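# Three arms lower a ring frame over a mast

## Task

Bring the ring frame down around the standalone mast so that it ends up resting flat on the low bars, with the mast still standing straight on its plate; it only counts if everything stays that way without any arm supporting it, and the arms must release and pull away afterwards.

## Robot and tools

Setup. Three identical i2rt Big YAM arms, named arm1, arm2 and arm3, share one work area. Each has six revolute joints, a two-finger gripper and a wrist camera. Two fixed room cameras, cam_high and cam_low, also watch the scene. A loose object may occasionally get a short shove from outside. Nothing may be knocked out of the work area or onto the floor.

Frames. Everything is expressed in one scene frame: origin on the floor, +z up. The hand point is the spot midway between the two fingertips (URDF link pinch). The hand's z axis runs along the fingers; the fingers open and close along its y axis. Each robot's foot pose is real but never printed. Reach is roughly 1.0 m from the joint1 axis. With joints 1 and 6 at 0 and the hand level and forward, the wrist camera sits above the hand looking at the fingertips.

execute_actions. Argument actions is a list holding either one action or nothing. An action is an object keyed by robot name (arm1, arm2, arm3); each robot present carries a joints object. joints holds absolute target values, not offsets, one named entry per joint, any subset allowed:
- joint1_rad, -2.879 to 2.879 rad (tolerance 0.045): spins the arm about its foot, positive counter-clockwise seen from above; 0 means the arm extends toward where its foot faces.
- joint2_rad, 0 to 3.141 (0.14): shoulder; 0 has the upper arm lying back roughly flat, larger values raise it and carry it forward.
- joint3_rad, 0 to 3.019 (0.09): elbow; 0 is fully folded, larger values open it.
- joint4_rad, -1.692 to 1.57 (0.055): hand pitch, positive tips the fingers up.
- joint5_rad, -1.57 to 1.57 (0.03): sideways swing of the hand, positive toward the arm's right.
- joint6_rad, -2.094 to 2.094 (0.035): hand roll, positive clockwise viewed from behind the hand.
- gripper_m, 0 to 0.093 m (0.003): fingertip gap; grip force tops out near 50 to 62 N per pad, lower on some grippers.
All commanded motions begin together and may finish at different moments; joints move at unequal speeds, so the hand can sweep a wide arc between postures. A joint or robot left out may still be driving toward an earlier target. Any unknown key or out-of-range number rejects the whole call and nothing moves. Optional cameras picks which images come back (arm1_cam_wrist, arm2_cam_wrist, arm3_cam_wrist, cam_high, cam_low, or all); omitted, null or all gives every camera, an empty list gives none, an unknown name rejects the call. An empty actions list just reports state and images. Images are captured when the call ends; the pictures line lists their camera order.

wait(seconds, 0 to 10) lets the scene run with no new command and returns the same report. zoom_image(camera, region=[x0,y0,x1,y1] in pixels, origin top-left, at most 504 by 504) magnifies part of a camera's most recent full image. read_manual returns only licence texts. finished_scene(scene) closes the current scene, given its number, once the last command has been held; it is irreversible and reports success. Ending a reply without any tool call ends the run.

Reading results. joint_positions gives current values. joint_status tells how each commanded motion of the last accepted action ended. off_target: stopped short and possibly still pushing. contact_stop or time_out: the joint gives up its target and holds where it stopped, except that a timed-out joint may keep a target no more than 0.375, 0.375, 0.113, 0.225, 0.075, 0.3 rad (joints 1 to 6) from its position and keep pushing; on_its_own lists such things, and its held at value is a target, not a position. Sending a joint its reported position relieves the push. not_followed, with a joint command not followed line and usually a cause line, means a self- and inter-arm clearance check blocked that arm's joints (the gripper still acts); the arm may retry those targets on later actions until given passing ones. Empty calls never show that line. A tiny change from the current position may produce no motion. A joint carrying a load slowly sags.

Collisions. The arms do not halt on contact and can push very hard. A hard squeeze between two arms fails the task and ends the run; a hard impact can too. The clearance check may react late and ignores fingers, gripper housings and wrist cameras. No state line reports arm-to-arm contact. Object contact does not count as such. Arms do not wait for one another.

Heat. Holding loads warms motors, even while you are deliberating, and the arm holds its last command during your thinking. A MOTOR HOT line appears from 85 °C; at 100 °C an OVER-TEMPERATURE FAULT drops that arm until it cools, and its unfinished keys read limit_stop_at_motor_heat, so resend those targets. Avoid long sustained pushes.

Cameras. Wrist cameras are fisheye 616x616; cam_high and cam_low are 896x504 pinhole with radial distortion. Calibration lines give K, distortion and T_world_to_cam (metres, scene frame to camera, OpenCV convention) plus pos_world; room cameras may be off by up to about 2.3 degrees and 9 mm, and wrist camera poses inherit joint reading errors. Results list cameras whose numbers changed.

Avoid drops, slips, slamming, hard strikes and heavy pressing. When the frame is down and stable, open the grippers and move the arms away before ending the scene.

Each tool is called after "Request:" as name(argument=value, ...), one argument or row to a line, values as JSON.

## Session

Request:
execute_actions(
  actions=[],
)

Scene clock: 0.00 s.
arm1.joint_positions: joint1_rad=+0.374 joint2_rad=+0.529 joint3_rad=+1.402 joint4_rad=-1.309 joint5_rad=+0.266 joint6_rad=+0.212 gripper_m=+0.095
arm1.joint_status: not commanded
arm1.hand: x=+1.2485 y=-0.0270 z=+1.4111 quat_wxyz=(+0.034, +0.842, -0.014, -0.539) (m; scene frame)
arm2.joint_positions: joint1_rad=-0.400 joint2_rad=+0.508 joint3_rad=+1.411 joint4_rad=-1.502 joint5_rad=-0.002 joint6_rad=+0.001 gripper_m=+0.095
arm2.joint_status: not commanded
arm2.hand: x=-0.7082 y=+1.0918 z=+1.3593 quat_wxyz=(-0.347, -0.592, -0.657, +0.311) (m; scene frame)
arm3.joint_positions: joint1_rad=-0.378 joint2_rad=+0.621 joint3_rad=+1.384 joint4_rad=-1.443 joint5_rad=+0.055 joint6_rad=-0.379 gripper_m=+0.094
arm3.joint_status: not commanded
arm3.hand: x=-0.5441 y=-1.1336 z=+1.3686 quat_wxyz=(-0.433, +0.425, -0.794, -0.027) (m; scene frame)
pictures: arm1_cam_wrist, arm2_cam_wrist, arm3_cam_wrist, cam_high, cam_low
Images, in order (width x height): arm1_cam_wrist 616x616, arm2_cam_wrist 616x616, arm3_cam_wrist 616x616, cam_high 896x504, cam_low 896x504.

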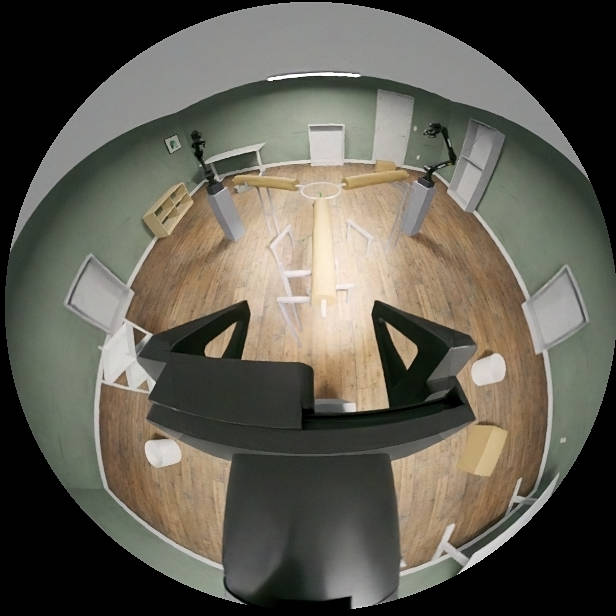

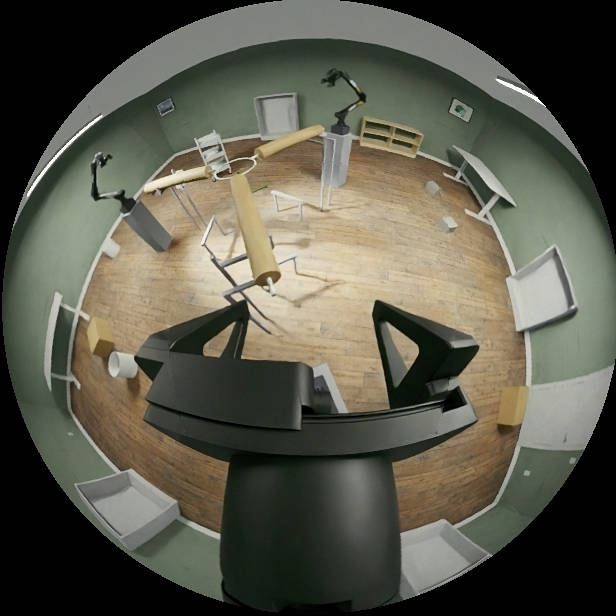

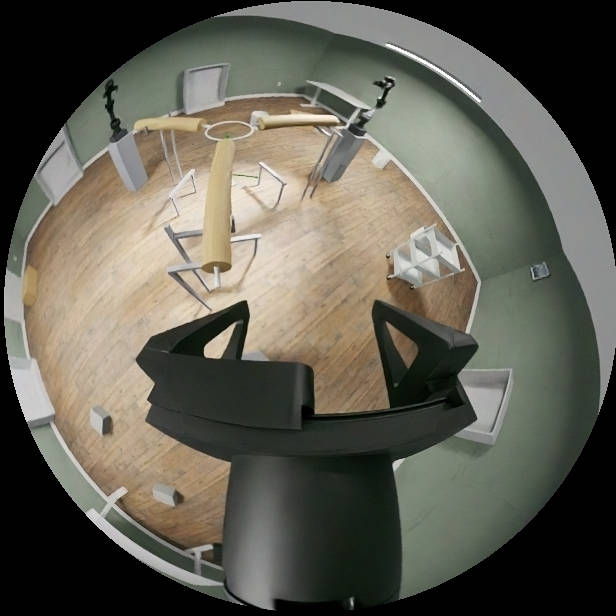

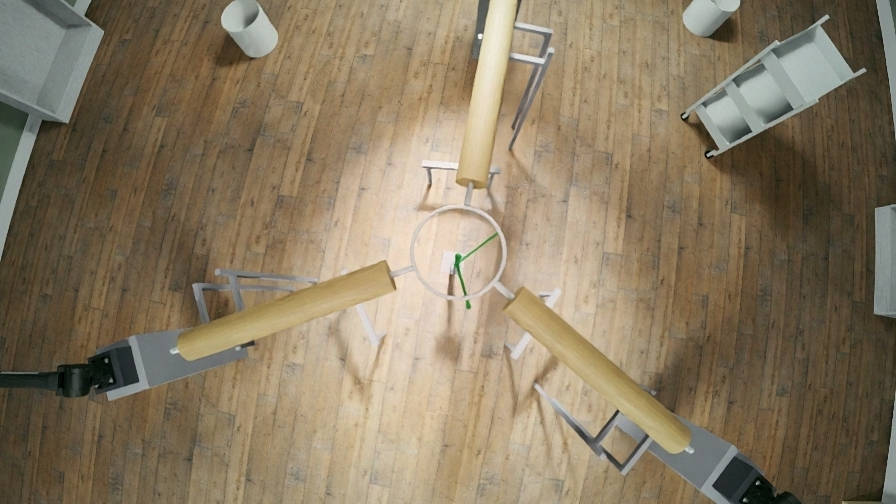

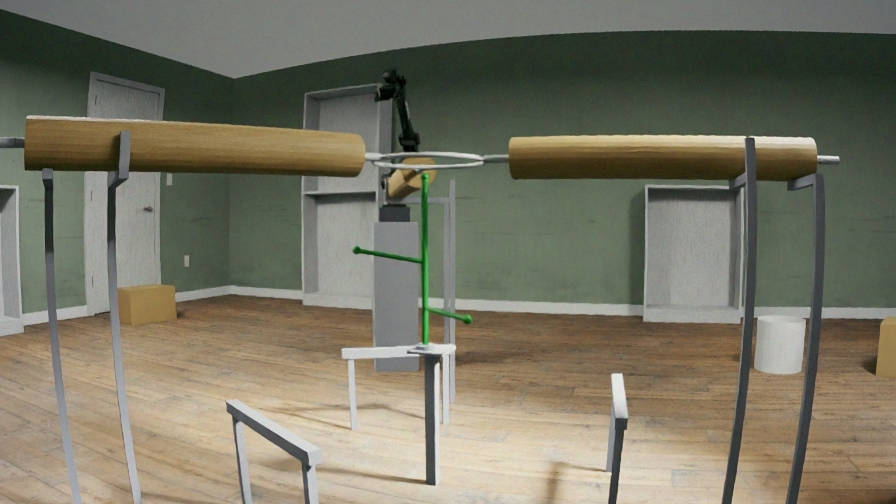

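Request:
execute_actions(
  actions=[
    {"arm1":{"joints":{"joint1_rad":0,"joint2_rad":1.515,"joint3_rad":1.414,"joint4_rad":-1.47,"joint5_rad":0,"joint6_rad":0}},"arm2":{"joints":{"joint1_rad":0,"joint2_rad":1.515,"joint3_rad":1.414,"joint4_rad":-1.47,"joint5_rad":0,"joint6_rad":0}},"arm3":{"joints":{"joint1_rad":0,"joint2_rad":1.515,"joint3_rad":1.414,"joint4_rad":-1.47,"joint5_rad":0,"joint6_rad":0}}},
  ],
)

Request:
zoom_image(
  camera="cam_high",
  region=[300, 0, 700, 400],
)

Scene clock: 2.63 s.
arm1.joint_positions: joint1_rad=+0.005 joint2_rad=+1.527 joint3_rad=+1.395 joint4_rad=-1.454 joint5_rad=+0.003 joint6_rad=+0.008 gripper_m=+0.095
arm1.joint_status: all done
arm1.hand: x=+1.0004 y=+0.0109 z=+1.0533 quat_wxyz=(-0.006, +1.000, -0.017, +0.012) (m; scene frame)
arm2.joint_positions: joint1_rad=-0.004 joint2_rad=+1.515 joint3_rad=+1.407 joint4_rad=-1.474 joint5_rad=-0.001 joint6_rad=+0.001 gripper_m=+0.095
arm2.joint_status: all done
arm2.hand: x=-0.5116 y=+0.8643 z=+1.0493 quat_wxyz=(+0.005, -0.510, -0.860, -0.004) (m; scene frame)
arm3.joint_positions: joint1_rad=-0.008 joint2_rad=+1.519 joint3_rad=+1.389 joint4_rad=-1.456 joint5_rad=+0.003 joint6_rad=-0.009 gripper_m=+0.094
arm3.joint_status: all done
arm3.hand: x=-0.4848 y=-0.8816 z=+1.0700 quat_wxyz=(+0.004, +0.483, -0.876, +0.007) (m; scene frame)
pictures: arm1_cam_wrist, arm2_cam_wrist, arm3_cam_wrist, cam_high, cam_low
camera_calibration (this result's frames):
arm1_cam_wrist: T_world_to_cam=[[0.0294808, 0.99935, 0.0207614, -0.0608594], [0.795853, -0.0360344, 0.604417, -1.42656], [0.604772, -0.00129573, -0.796397, 0.355921], [0, 0, 0, 1]] pos_world=[0.921874, 0.00987588, 1.14696]
arm2_cam_wrist: T_world_to_cam=[[-0.873497, -0.486731, 0.0098189, -0.0433354], [-0.386578, 0.705738, 0.59371, -1.42874], [-0.295907, 0.514808, -0.804619, 0.374809], [0, 0, 0, 1]] pos_world=[-0.479266, 0.79427, 1.15026]
arm3_cam_wrist: T_world_to_cam=[[0.834836, -0.550278, 0.0155568, -0.0975952], [-0.447189, -0.661416, 0.602122, -1.44332], [-0.321045, -0.50963, -0.798253, 0.373338], [0, 0, 0, 1]] pos_world=[-0.444102, -0.818073, 1.16859]
Images, in order (width x height): arm1_cam_wrist 616x616, arm2_cam_wrist 616x616, arm3_cam_wrist 616x616, cam_high 896x504, cam_low 896x504.

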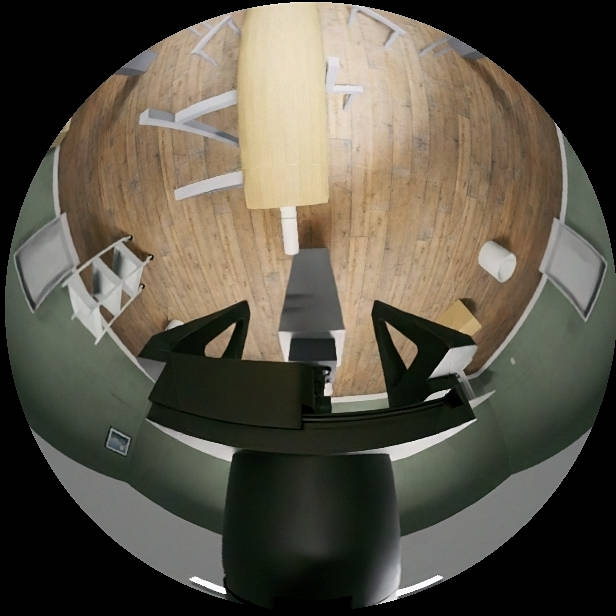

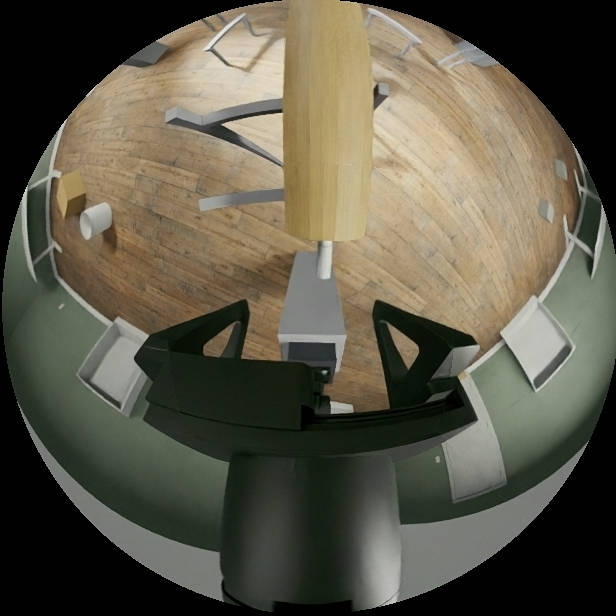

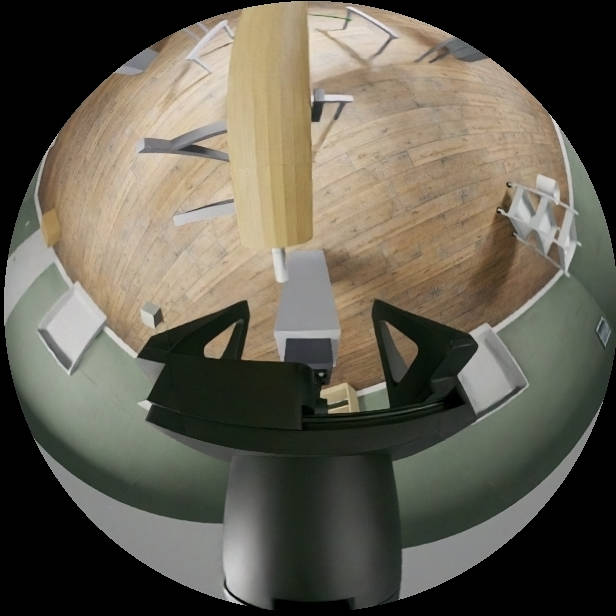

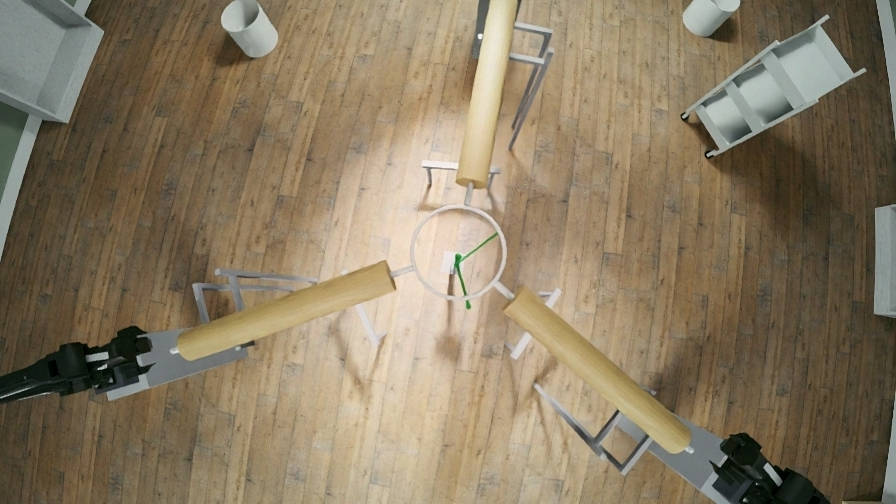

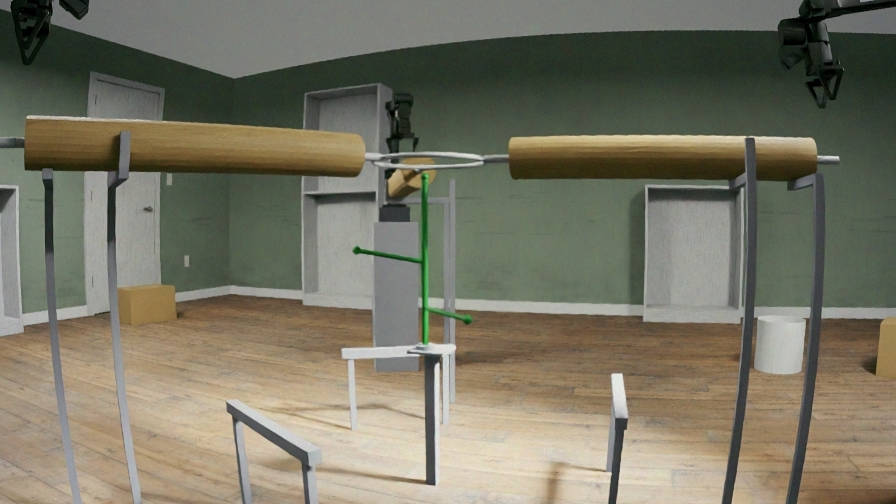

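Region (300, 0, 700, 400) of cam_high's 896x504 image, scaled by 1.260, with more detail than that image has.

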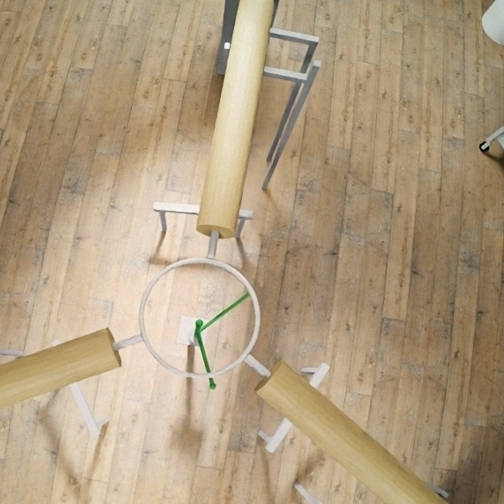

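Request:
execute_actions(
  actions=[
    {"arm1":{"joints":{"joint1_rad":0.07,"joint2_rad":1.593,"joint3_rad":1.308,"joint4_rad":-1.286,"joint6_rad":0.04}},"arm2":{"joints":{"joint1_rad":-0.058,"joint2_rad":1.487,"joint3_rad":1.222,"joint4_rad":-1.306,"joint6_rad":-0.07}},"arm3":{"joints":{"joint1_rad":0.105,"joint2_rad":1.467,"joint3_rad":1.121,"joint4_rad":-1.225,"joint6_rad":0.07}}},
  ],
  cameras=[],
)

Request:
execute_actions(
  actions=[
    {"arm1":{"joints":{"joint2_rad":1.667,"joint3_rad":1.189,"joint4_rad":-1.094}},"arm2":{"joints":{"joint2_rad":1.559,"joint3_rad":1.094,"joint4_rad":-1.107}},"arm3":{"joints":{"joint2_rad":1.557,"joint3_rad":1.005,"joint4_rad":-1.019}}},
  ],
)

Scene clock: 4.97 s.
arm1.joint_positions: joint1_rad=+0.071 joint2_rad=+1.607 joint3_rad=+1.294 joint4_rad=-1.302 joint5_rad=+0.001 joint6_rad=+0.032 gripper_m=+0.095
arm1.joint_status: all done
arm1.hand: x=+0.9933 y=-0.0185 z=+0.9806 quat_wxyz=(-0.006, +1.000, +0.003, +0.027) (m; scene frame)
arm2.joint_positions: joint1_rad=-0.058 joint2_rad=+1.479 joint3_rad=+1.217 joint4_rad=-1.317 joint5_rad=-0.001 joint6_rad=-0.053 gripper_m=+0.095
arm2.joint_status: all done
arm2.hand: x=-0.5433 y=+0.8748 z=+0.9927 quat_wxyz=(+0.004, -0.510, -0.860, -0.004) (m; scene frame)
arm3.joint_positions: joint1_rad=+0.109 joint2_rad=+1.467 joint3_rad=+1.115 joint4_rad=-1.240 joint5_rad=+0.001 joint6_rad=+0.061 gripper_m=+0.094
arm3.joint_status: all done
arm3.hand: x=-0.5481 y=-0.8933 z=+0.9893 quat_wxyz=(+0.006, +0.503, -0.864, +0.008) (m; scene frame)
pictures: none
No camera images: the call's "cameras" was empty. Leave "cameras" out to get every camera's image.

Scene clock: 5.97 s.
arm1.joint_positions: joint1_rad=+0.071 joint2_rad=+1.679 joint3_rad=+1.174 joint4_rad=-1.110 joint5_rad=+0.001 joint6_rad=+0.032 gripper_m=+0.095
arm1.joint_status: all done
arm1.hand: x=+0.9962 y=-0.0177 z=+0.9064 quat_wxyz=(-0.006, +1.000, +0.003, +0.027) (m; scene frame)
arm2.joint_positions: joint1_rad=-0.058 joint2_rad=+1.561 joint3_rad=+1.084 joint4_rad=-1.118 joint5_rad=-0.001 joint6_rad=-0.053 gripper_m=+0.095
arm2.joint_status: all done
arm2.hand: x=-0.5442 y=+0.8770 z=+0.9126 quat_wxyz=(+0.010, -0.510, -0.860, -0.008) (m; scene frame)
arm3.joint_positions: joint1_rad=+0.109 joint2_rad=+1.562 joint3_rad=+0.996 joint4_rad=-1.034 joint5_rad=+0.001 joint6_rad=+0.062 gripper_m=+0.094
arm3.joint_status: all done
arm3.hand: x=-0.5484 y=-0.8950 z=+0.9121 quat_wxyz=(+0.009, +0.503, -0.864, +0.010) (m; scene frame)
pictures: arm1_cam_wrist, arm2_cam_wrist, arm3_cam_wrist, cam_high, cam_low
camera_calibration (this result's frames):
arm1_cam_wrist: T_world_to_cam=[[-0.0119817, 0.999727, 0.020048, 0.0128881], [0.778583, -0.00325293, 0.627533, -1.33866], [0.627427, 0.0231279, -0.778332, 0.202965], [0, 0, 0, 1]] pos_world=[0.915071, -0.0219333, 0.997772]
arm2_cam_wrist: T_world_to_cam=[[-0.873261, -0.48718, 0.00842884, -0.0625281], [-0.383824, 0.698449, 0.604026, -1.37071], [-0.300157, 0.524238, -0.79692, 0.231041], [0, 0, 0, 1]] pos_world=[-0.511366, 0.805786, 1.01259]
arm3_cam_wrist: T_world_to_cam=[[0.859778, -0.510396, 0.0166826, -0.00107561], [-0.412154, -0.674258, 0.612785, -1.38754], [-0.301514, -0.533735, -0.790074, 0.201705], [0, 0, 0, 1]] pos_world=[-0.510139, -0.828452, 1.00964]
Images, in order (width x height): arm1_cam_wrist 616x616, arm2_cam_wrist 616x616, arm3_cam_wrist 616x616, cam_high 896x504, cam_low 896x504.

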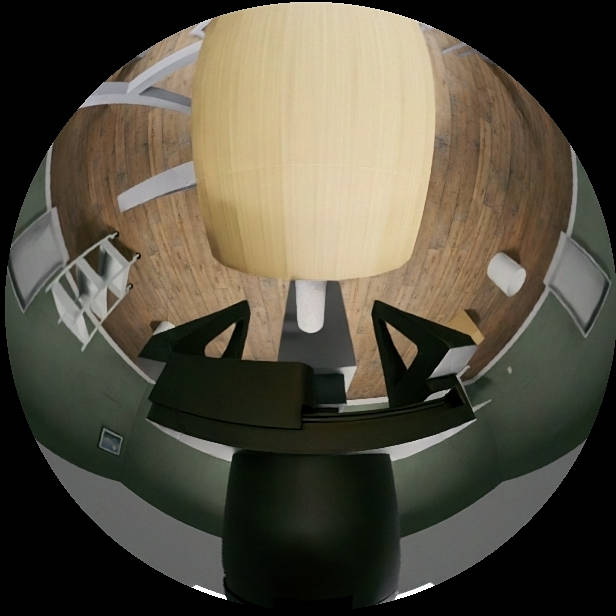

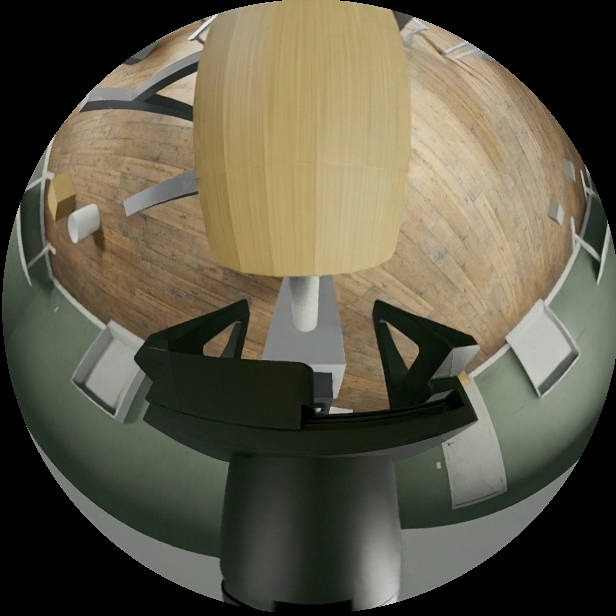

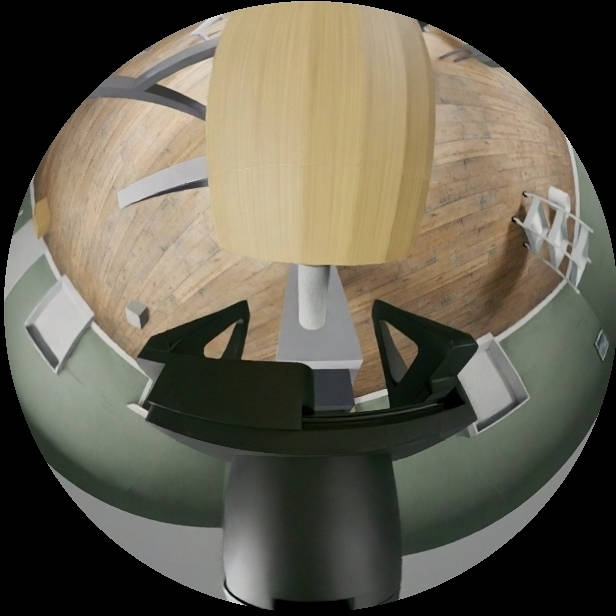

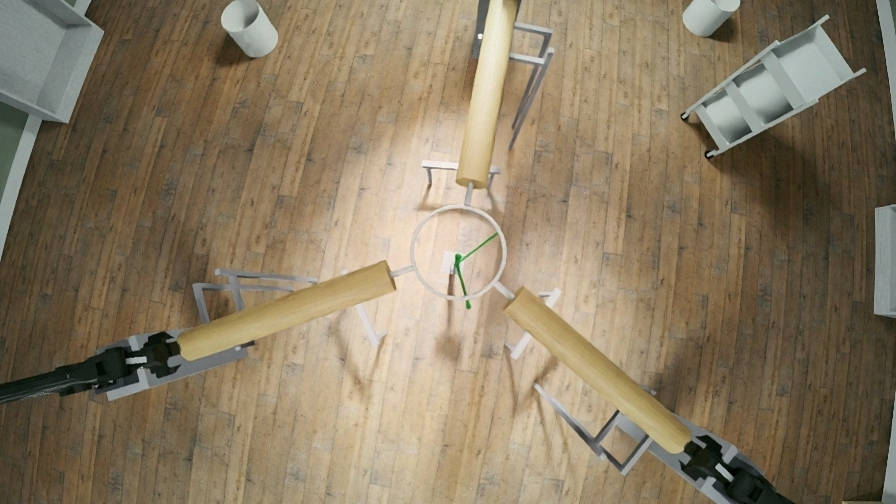

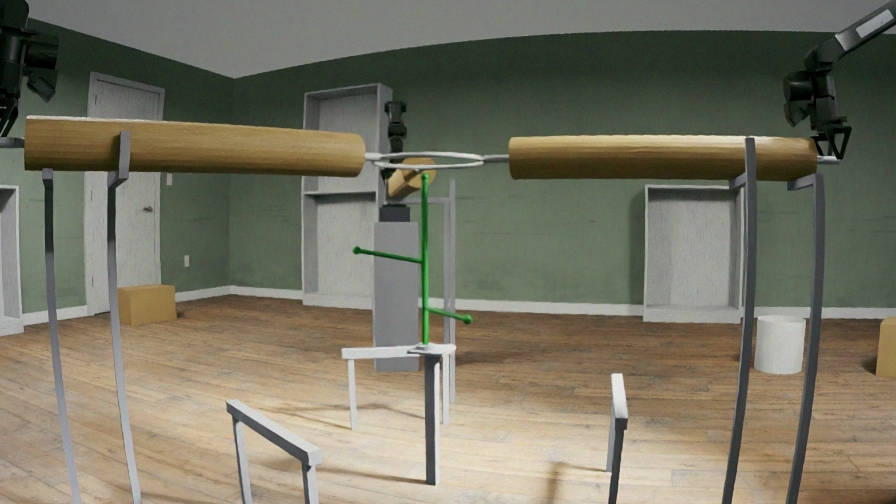

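Request:
execute_actions(
  actions=[
    {"arm1":{"joints":{"joint2_rad":1.688,"joint3_rad":1.159,"joint4_rad":-1.03}},"arm2":{"joints":{"joint1_rad":-0.046,"joint2_rad":1.589,"joint3_rad":1.05,"joint4_rad":-1.03}},"arm3":{"joints":{"joint2_rad":1.593,"joint3_rad":0.966,"joint4_rad":-0.94}}},
  ],
  cameras=[],
)

Request:
execute_actions(
  actions=[
    {"arm1":{"joints":{"gripper_m":0}},"arm2":{"joints":{"gripper_m":0}},"arm3":{"joints":{"gripper_m":0}}},
  ],
)

Request:
zoom_image(
  camera="cam_low",
  region=[700, 50, 896, 220],
)

Scene clock: 7.00 s.
arm1.joint_positions: joint1_rad=+0.071 joint2_rad=+1.679 joint3_rad=+1.154 joint4_rad=-1.047 joint5_rad=+0.001 joint6_rad=+0.032 gripper_m=+0.095
arm1.joint_status: all done
arm1.hand: x=+0.9896 y=-0.0179 z=+0.8994 quat_wxyz=(-0.006, +1.000, +0.003, +0.006) (m; scene frame)
arm2.joint_positions: joint1_rad=-0.058 joint2_rad=+1.574 joint3_rad=+1.053 joint4_rad=-1.041 joint5_rad=-0.001 joint6_rad=-0.053 gripper_m=+0.095
arm2.joint_status: all done
arm2.hand: x=-0.5420 y=+0.8728 z=+0.8965 quat_wxyz=(-0.003, -0.510, -0.860, +0.001) (m; scene frame)
arm3.joint_positions: joint1_rad=+0.109 joint2_rad=+1.584 joint3_rad=+0.970 joint4_rad=-0.955 joint5_rad=+0.001 joint6_rad=+0.062 gripper_m=+0.094
arm3.joint_status: all done
arm3.hand: x=-0.5459 y=-0.8901 z=+0.8948 quat_wxyz=(-0.003, +0.503, -0.864, +0.002) (m; scene frame)
pictures: none
No camera images: the call's "cameras" was empty. Leave "cameras" out to get every camera's image.

Scene clock: 7.73 s.
arm1.joint_positions: joint1_rad=+0.071 joint2_rad=+1.680 joint3_rad=+1.154 joint4_rad=-1.045 joint5_rad=+0.003 joint6_rad=+0.035 gripper_m=+0.019
arm1.joint_status: gripper_m off_target (ended at +0.019, target +0.000)
arm1.hand: x=+0.9891 y=-0.0178 z=+0.8992 quat_wxyz=(-0.006, +1.000, +0.002, +0.005) (m; scene frame)
arm2.joint_positions: joint1_rad=-0.054 joint2_rad=+1.574 joint3_rad=+1.052 joint4_rad=-1.040 joint5_rad=-0.005 joint6_rad=-0.055 gripper_m=+0.019
arm2.joint_status: gripper_m off_target (ended at +0.019, target +0.000)
arm2.hand: x=-0.5400 y=+0.8740 z=+0.8963 quat_wxyz=(-0.004, -0.508, -0.861, -0.001) (m; scene frame)
arm3.joint_positions: joint1_rad=+0.108 joint2_rad=+1.584 joint3_rad=+0.969 joint4_rad=-0.955 joint5_rad=+0.005 joint6_rad=+0.078 gripper_m=+0.019
arm3.joint_status: gripper_m off_target (ended at +0.019, target +0.000)
arm3.hand: x=-0.5452 y=-0.8910 z=+0.8944 quat_wxyz=(-0.004, +0.496, -0.868, +0.004) (m; scene frame)
pictures: arm1_cam_wrist, arm2_cam_wrist, arm3_cam_wrist, cam_high, cam_low
camera_calibration (this result's frames):
arm1_cam_wrist: T_world_to_cam=[[-0.00924975, 0.999757, 0.0199947, 0.0103094], [0.805596, -0.00439533, 0.592449, -1.32382], [0.592393, 0.0215876, -0.80536, 0.260723], [0, 0, 0, 1]] pos_world=[0.912113, -0.0217539, 0.994068]
arm2_cam_wrist: T_world_to_cam=[[-0.870813, -0.491571, 0.00659771, -0.0534257], [-0.3977, 0.712283, 0.578349, -1.35365], [-0.288999, 0.50101, -0.815762, 0.264108], [0, 0, 0, 1]] pos_world=[-0.508544, 0.8056, 0.998686]
arm3_cam_wrist: T_world_to_cam=[[0.850725, -0.525312, 0.0177259, -0.0206902], [-0.433207, -0.681668, 0.589628, -1.37007], [-0.297656, -0.50929, -0.807481, 0.230339], [0, 0, 0, 1]] pos_world=[-0.507359, -0.827489, 0.994189]
Images, in order (width x height): arm1_cam_wrist 616x616, arm2_cam_wrist 616x616, arm3_cam_wrist 616x616, cam_high 896x504, cam_low 896x504.

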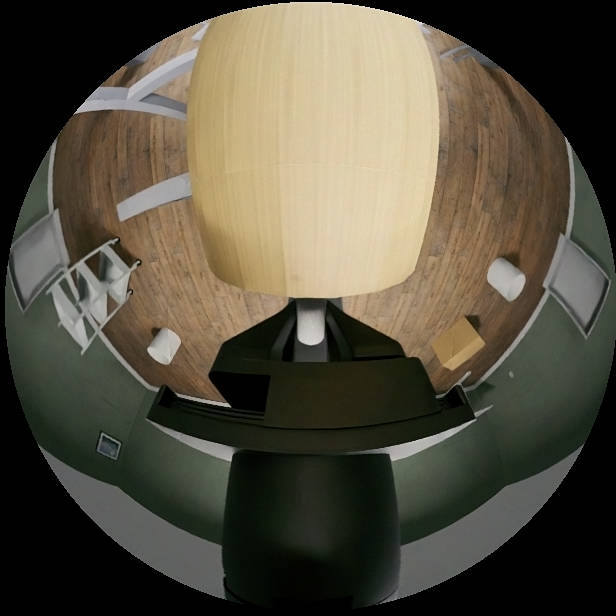

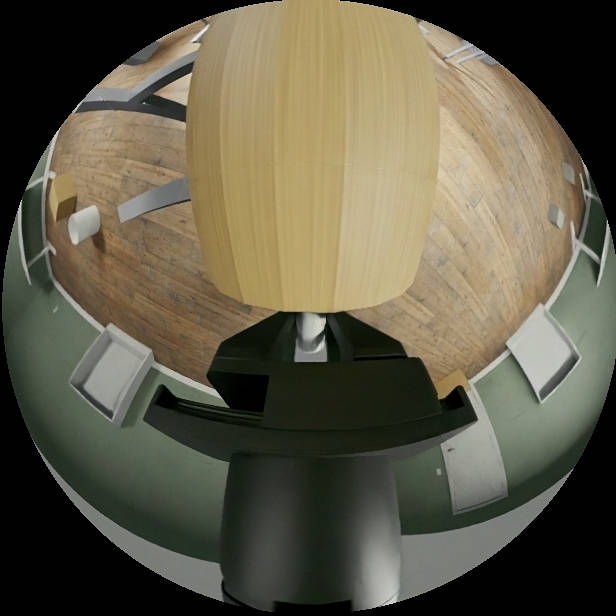

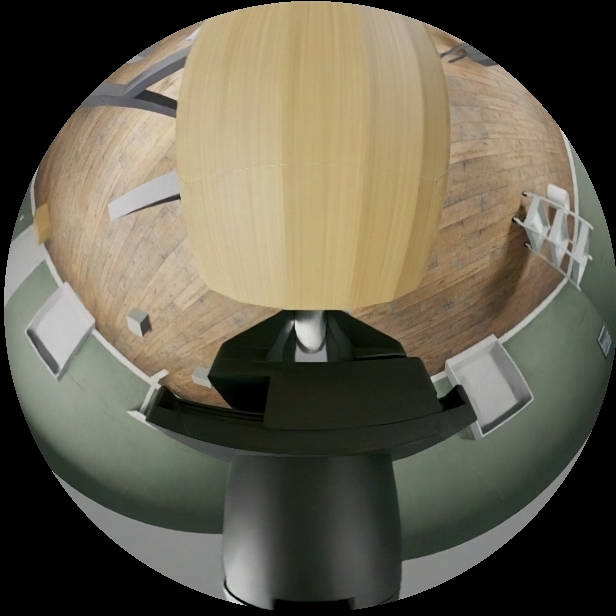

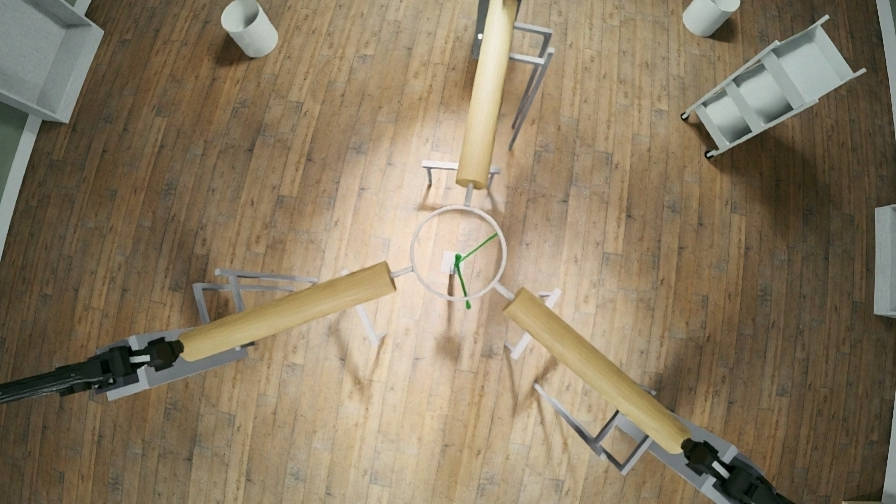

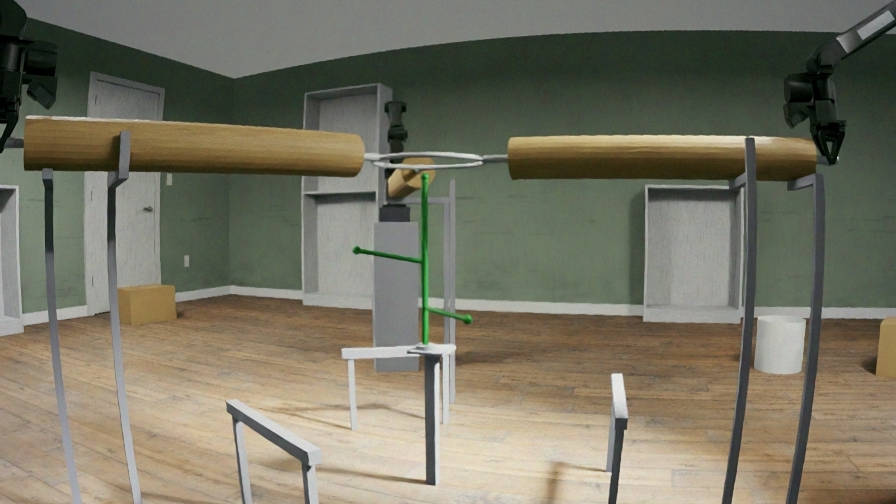

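Region (700, 50, 896, 220) of cam_low's 896x504 image, scaled by 2.571, with more detail than that image has; it fills the top 437 rows of this view, and the rest is white.

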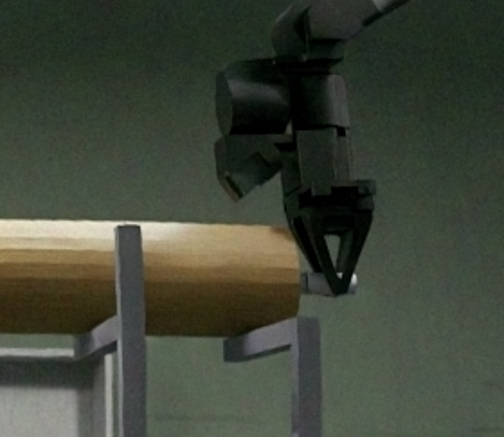

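Request:
execute_actions(
  actions=[
    {"arm1":{"joints":{"joint2_rad":1.61,"joint3_rad":1.25,"joint4_rad":-1.205}},"arm2":{"joints":{"joint1_rad":-0.054,"joint2_rad":1.508,"joint3_rad":1.16,"joint4_rad":-1.215}},"arm3":{"joints":{"joint2_rad":1.50,"joint3_rad":1.065,"joint4_rad":-1.13}}},
  ],
  cameras=[],
)

Request:
execute_actions(
  actions=[
    {"arm1":{"joints":{"joint2_rad":1.559,"joint3_rad":1.348,"joint4_rad":-1.36}},"arm2":{"joints":{"joint2_rad":1.459,"joint3_rad":1.272,"joint4_rad":-1.384}},"arm3":{"joints":{"joint2_rad":1.433,"joint3_rad":1.166,"joint4_rad":-1.305}}},
  ],
)

Scene clock: 9.07 s.
arm1.joint_positions: joint1_rad=+0.071 joint2_rad=+1.645 joint3_rad=+1.213 joint4_rad=-1.157 joint5_rad=+0.003 joint6_rad=+0.036 gripper_m=+0.019
arm1.joint_status: all done
arm1.hand: x=+0.9893 y=-0.0181 z=+0.9348 quat_wxyz=(-0.006, +1.000, +0.002, +0.013) (m; scene frame)
arm2.joint_positions: joint1_rad=-0.054 joint2_rad=+1.515 joint3_rad=+1.127 joint4_rad=-1.180 joint5_rad=-0.003 joint6_rad=-0.055 gripper_m=+0.019
arm2.joint_status: all done
arm2.hand: x=-0.5410 y=+0.8750 z=+0.9459 quat_wxyz=(-0.002, -0.508, -0.861, -0.001) (m; scene frame)
arm3.joint_positions: joint1_rad=+0.108 joint2_rad=+1.507 joint3_rad=+1.030 joint4_rad=-1.093 joint5_rad=+0.002 joint6_rad=+0.078 gripper_m=+0.019
arm3.joint_status: all done
arm3.hand: x=-0.5468 y=-0.8926 z=+0.9439 quat_wxyz=(-0.003, +0.496, -0.868, +0.003) (m; scene frame)
pictures: none
No camera images: the call's "cameras" was empty. Leave "cameras" out to get every camera's image.

Scene clock: 9.97 s.
arm1.joint_positions: joint1_rad=+0.071 joint2_rad=+1.591 joint3_rad=+1.310 joint4_rad=-1.312 joint5_rad=+0.002 joint6_rad=+0.037 gripper_m=+0.019
arm1.joint_status: all done
arm1.hand: x=+0.9901 y=-0.0186 z=+0.9933 quat_wxyz=(-0.006, +1.000, +0.001, +0.016) (m; scene frame)
arm2.joint_positions: joint1_rad=-0.054 joint2_rad=+1.467 joint3_rad=+1.238 joint4_rad=-1.344 joint5_rad=-0.002 joint6_rad=-0.055 gripper_m=+0.019
arm2.joint_status: all done
arm2.hand: x=-0.5415 y=+0.8757 z=+1.0056 quat_wxyz=(+0.000, -0.508, -0.861, -0.002) (m; scene frame)
arm3.joint_positions: joint1_rad=+0.108 joint2_rad=+1.442 joint3_rad=+1.130 joint4_rad=-1.264 joint5_rad=+0.002 joint6_rad=+0.079 gripper_m=+0.019
arm3.joint_status: all done
arm3.hand: x=-0.5480 y=-0.8943 z=+1.0043 quat_wxyz=(-0.001, +0.495, -0.869, +0.004) (m; scene frame)
pictures: arm1_cam_wrist, arm2_cam_wrist, arm3_cam_wrist, cam_high, cam_low
camera_calibration (this result's frames):
arm1_cam_wrist: T_world_to_cam=[[-0.00756959, 0.999765, 0.0203126, 0.00734936], [0.792762, -0.00638109, 0.609498, -1.38459], [0.609485, 0.0207167, -0.792527, 0.306277], [0, 0, 0, 1]] pos_world=[0.911035, -0.0225279, 1.08649]
arm2_cam_wrist: T_world_to_cam=[[-0.870763, -0.491634, 0.0082774, -0.0561374], [-0.394087, 0.707861, 0.586198, -1.42074], [-0.294054, 0.507177, -0.810126, 0.338142], [0, 0, 0, 1]] pos_world=[-0.509344, 0.806587, 1.10723]
arm3_cam_wrist: T_world_to_cam=[[0.850183, -0.526258, 0.0155547, -0.0208981], [-0.4313, -0.679225, 0.59383, -1.4393], [-0.301942, -0.511572, -0.804441, 0.309121], [0, 0, 0, 1]] pos_world=[-0.509665, -0.830467, 1.10369]
Images, in order (width x height): arm1_cam_wrist 616x616, arm2_cam_wrist 616x616, arm3_cam_wrist 616x616, cam_high 896x504, cam_low 896x504.

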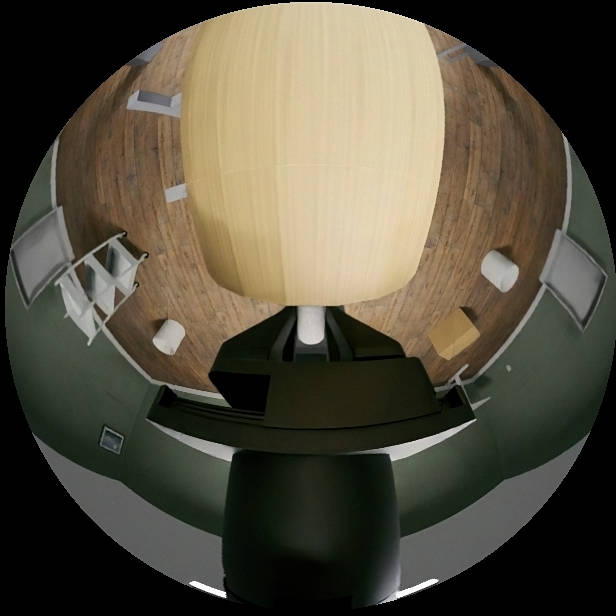

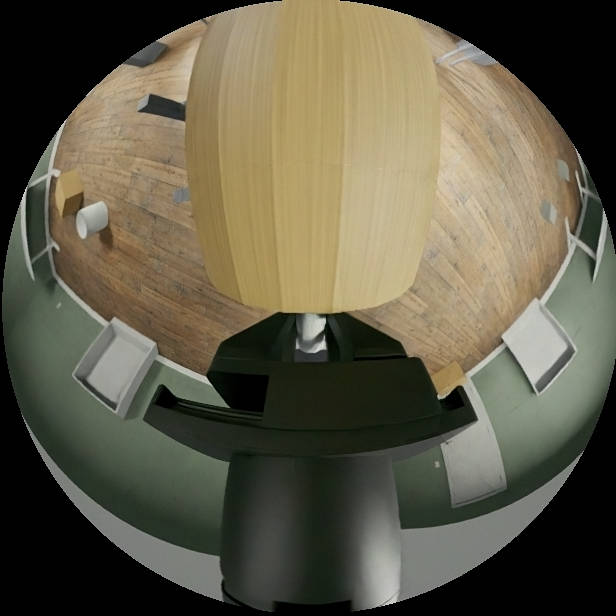

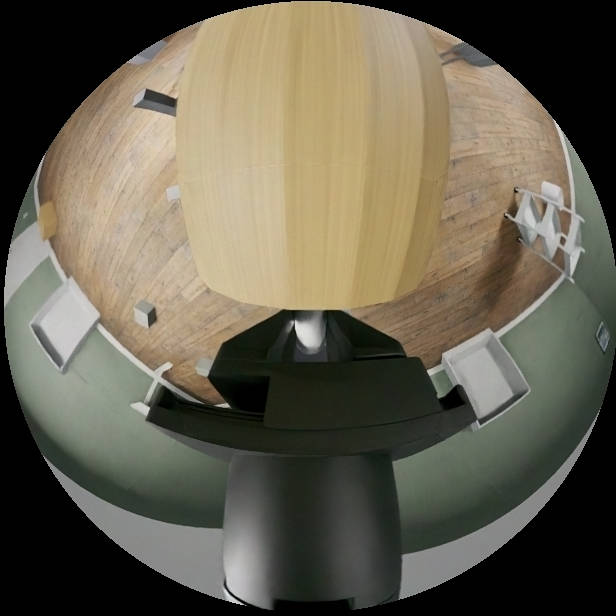

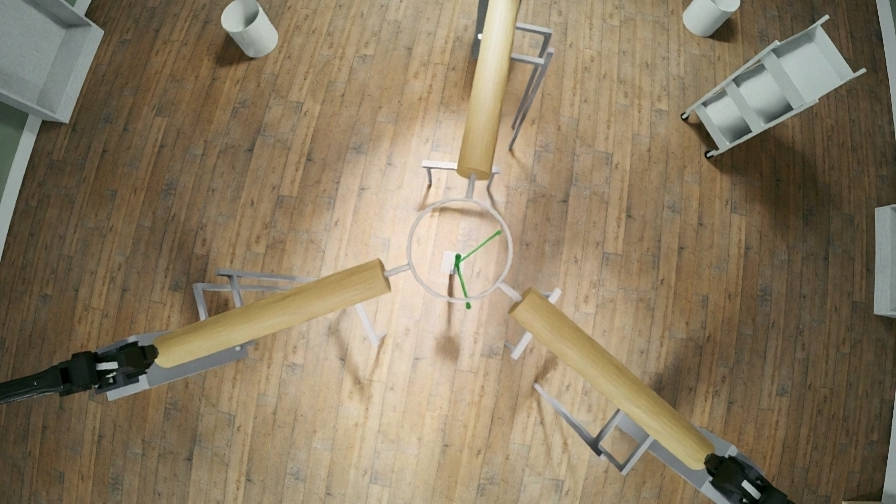

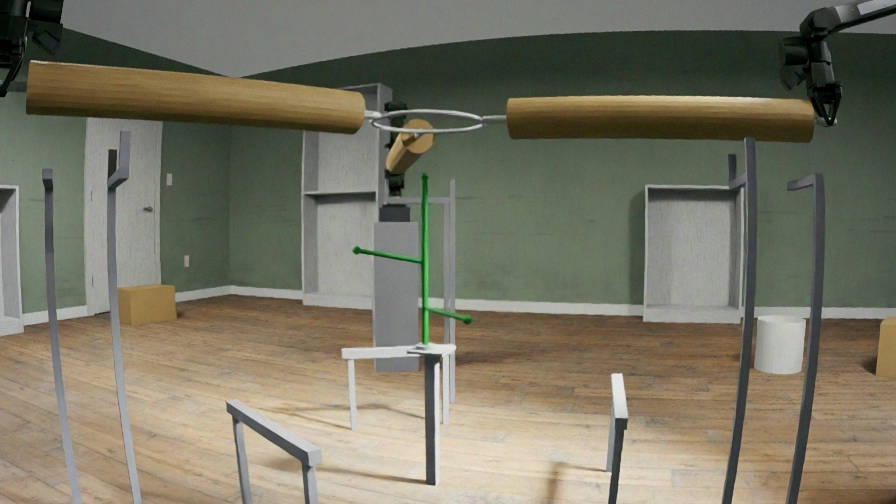

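Request:
execute_actions(
  actions=[
    {"arm1":{"joints":{"joint1_rad":-0.187,"joint6_rad":-0.332,"joint2_rad":1.603,"joint3_rad":1.432,"joint4_rad":-1.40}},"arm2":{"joints":{"joint1_rad":-0.322,"joint6_rad":-0.453,"joint2_rad":1.537,"joint3_rad":1.359,"joint4_rad":-1.393}},"arm3":{"joints":{"joint1_rad":-0.184,"joint6_rad":-0.337,"joint2_rad":1.458,"joint3_rad":1.194,"joint4_rad":-1.306}}},
  ],
  cameras=[],
)

Request:
execute_actions(
  actions=[
    {"arm1":{"joints":{"joint1_rad":-0.3815,"joint6_rad":-0.64,"joint2_rad":1.755,"joint3_rad":1.628,"joint4_rad":-1.444}},"arm2":{"joints":{"joint1_rad":-0.527,"joint6_rad":-0.771,"joint2_rad":1.714,"joint3_rad":1.577,"joint4_rad":-1.434}},"arm3":{"joints":{"joint1_rad":-0.409,"joint6_rad":-0.676,"joint2_rad":1.59,"joint3_rad":1.343,"joint4_rad":-1.324}}},
  ],
)

Scene clock: 11.80 s.
arm1.joint_positions: joint1_rad=-0.175 joint2_rad=+1.623 joint3_rad=+1.399 joint4_rad=-1.372 joint5_rad=-0.005 joint6_rad=-0.313 gripper_m=+0.019
arm1.joint_status: all done
arm1.hand: x=+0.9830 y=+0.0958 z=+1.0129 quat_wxyz=(+0.001, +0.998, +0.053, +0.016) (m; scene frame)
arm2.joint_positions: joint1_rad=-0.316 joint2_rad=+1.555 joint3_rad=+1.326 joint4_rad=-1.370 joint5_rad=-0.003 joint6_rad=-0.425 gripper_m=+0.019
arm2.joint_status: all done
arm2.hand: x=-0.6410 y=+0.8144 z=+1.0012 quat_wxyz=(+0.008, -0.461, -0.887, -0.013) (m; scene frame)
arm3.joint_positions: joint1_rad=-0.173 joint2_rad=+1.469 joint3_rad=+1.169 joint4_rad=-1.283 joint5_rad=+0.000 joint6_rad=-0.305 gripper_m=+0.019
arm3.joint_status: all done
arm3.hand: x=-0.4484 y=-0.9501 z=+1.0086 quat_wxyz=(+0.004, +0.539, -0.842, +0.004) (m; scene frame)
pictures: none
No camera images: the call's "cameras" was empty. Leave "cameras" out to get every camera's image.

Scene clock: 14.10 s.
arm1.joint_positions: joint1_rad=-0.365 joint2_rad=+1.795 joint3_rad=+1.579 joint4_rad=-1.418 joint5_rad=-0.005 joint6_rad=-0.617 gripper_m=+0.019
arm1.joint_status: all done
arm1.hand: x=+0.9597 y=+0.2027 z=+0.9967 quat_wxyz=(+0.013, +0.993, +0.110, +0.032) (m; scene frame)
arm2.joint_positions: joint1_rad=-0.519 joint2_rad=+1.740 joint3_rad=+1.525 joint4_rad=-1.413 joint5_rad=+0.000 joint6_rad=-0.737 gripper_m=+0.019
arm2.joint_status: all done
arm2.hand: x=-0.7332 y=+0.7438 z=+0.9889 quat_wxyz=(+0.012, -0.412, -0.911, -0.027) (m; scene frame)
arm3.joint_positions: joint1_rad=-0.397 joint2_rad=+1.616 joint3_rad=+1.300 joint4_rad=-1.306 joint5_rad=+0.000 joint6_rad=-0.638 gripper_m=+0.019
arm3.joint_status: joint6_rad time_out (moved -0.333 of -0.371); the others done
arm3.on_its_own: joint6_rad reads -0.638 and still pushes toward -0.676 since a time_out
arm3.hand: x=-0.3509 y=-0.9940 z=+0.9957 quat_wxyz=(+0.023, +0.584, -0.811, +0.002) (m; scene frame)
pictures: arm1_cam_wrist, arm2_cam_wrist, arm3_cam_wrist, cam_high, cam_low
camera_calibration (this result's frames):
arm1_cam_wrist: T_world_to_cam=[[-0.221642, 0.9748, -0.0253004, 0.0417015], [0.752093, 0.187404, 0.631851, -1.38375], [0.620669, 0.121017, -0.774677, 0.274034], [0, 0, 0, 1]] pos_world=[0.879868, 0.185508, 1.08767]
arm2_cam_wrist: T_world_to_cam=[[-0.74442, -0.667119, -0.0281174, -0.0286221], [-0.53735, 0.573555, 0.618296, -1.43003], [-0.39635, 0.475381, -0.785442, 0.259392], [0, 0, 0, 1]] pos_world=[-0.686922, 0.677795, 1.08711]
arm3_cam_wrist: T_world_to_cam=[[0.941541, -0.336498, -0.0164025, 0.0117203], [-0.253298, -0.739163, 0.624082, -1.44408], [-0.222126, -0.583444, -0.781187, 0.244109], [0, 0, 0, 1]] pos_world=[-0.322594, -0.921042, 1.09211]
Images, in order (width x height): arm1_cam_wrist 616x616, arm2_cam_wrist 616x616, arm3_cam_wrist 616x616, cam_high 896x504, cam_low 896x504.

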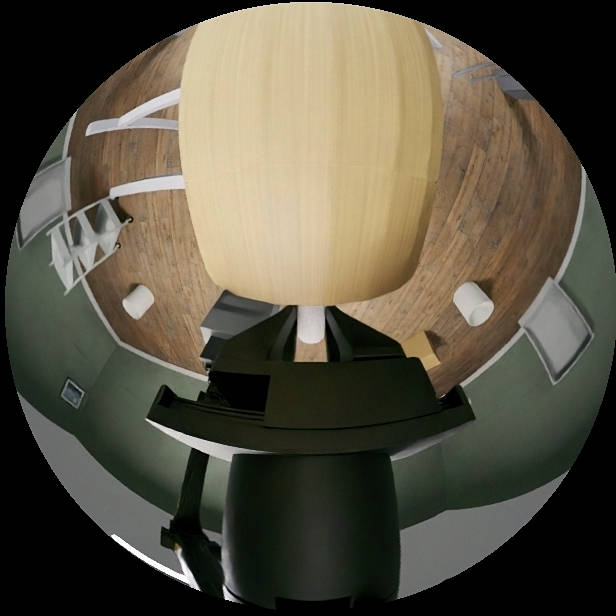

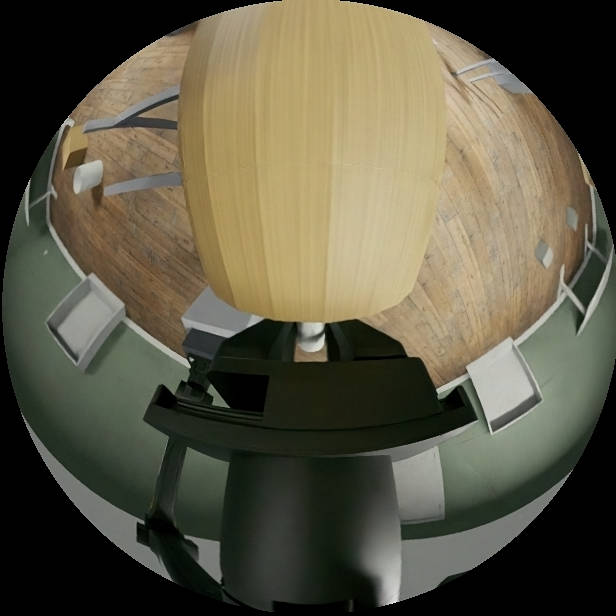

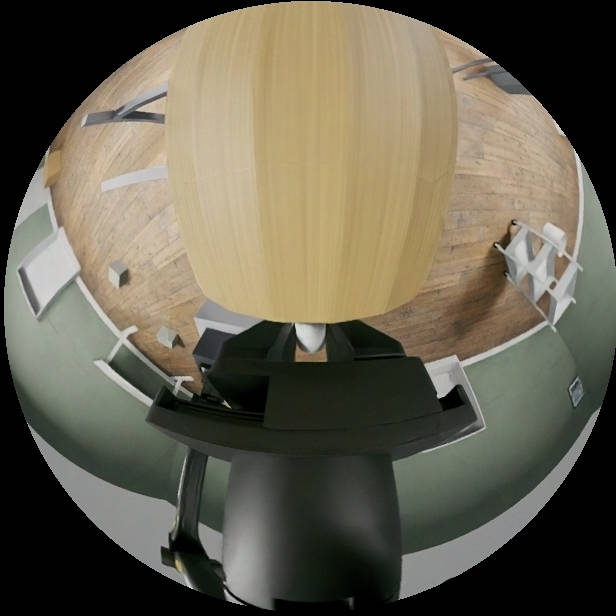

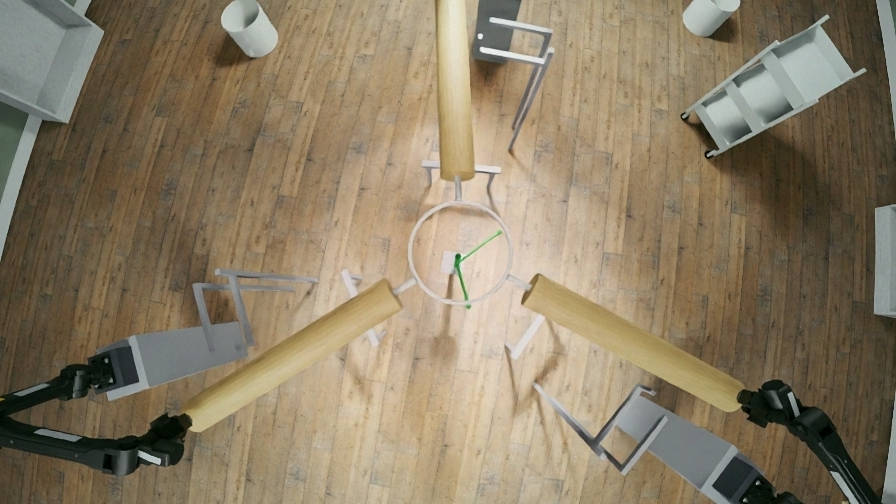

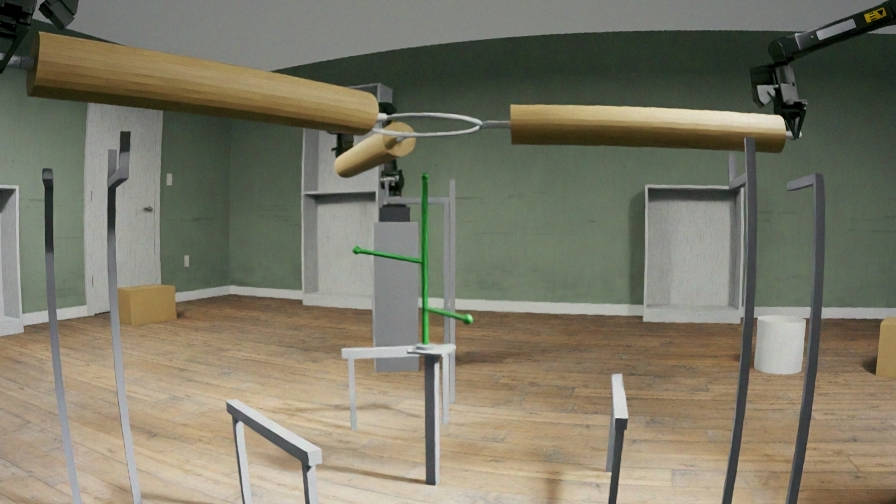

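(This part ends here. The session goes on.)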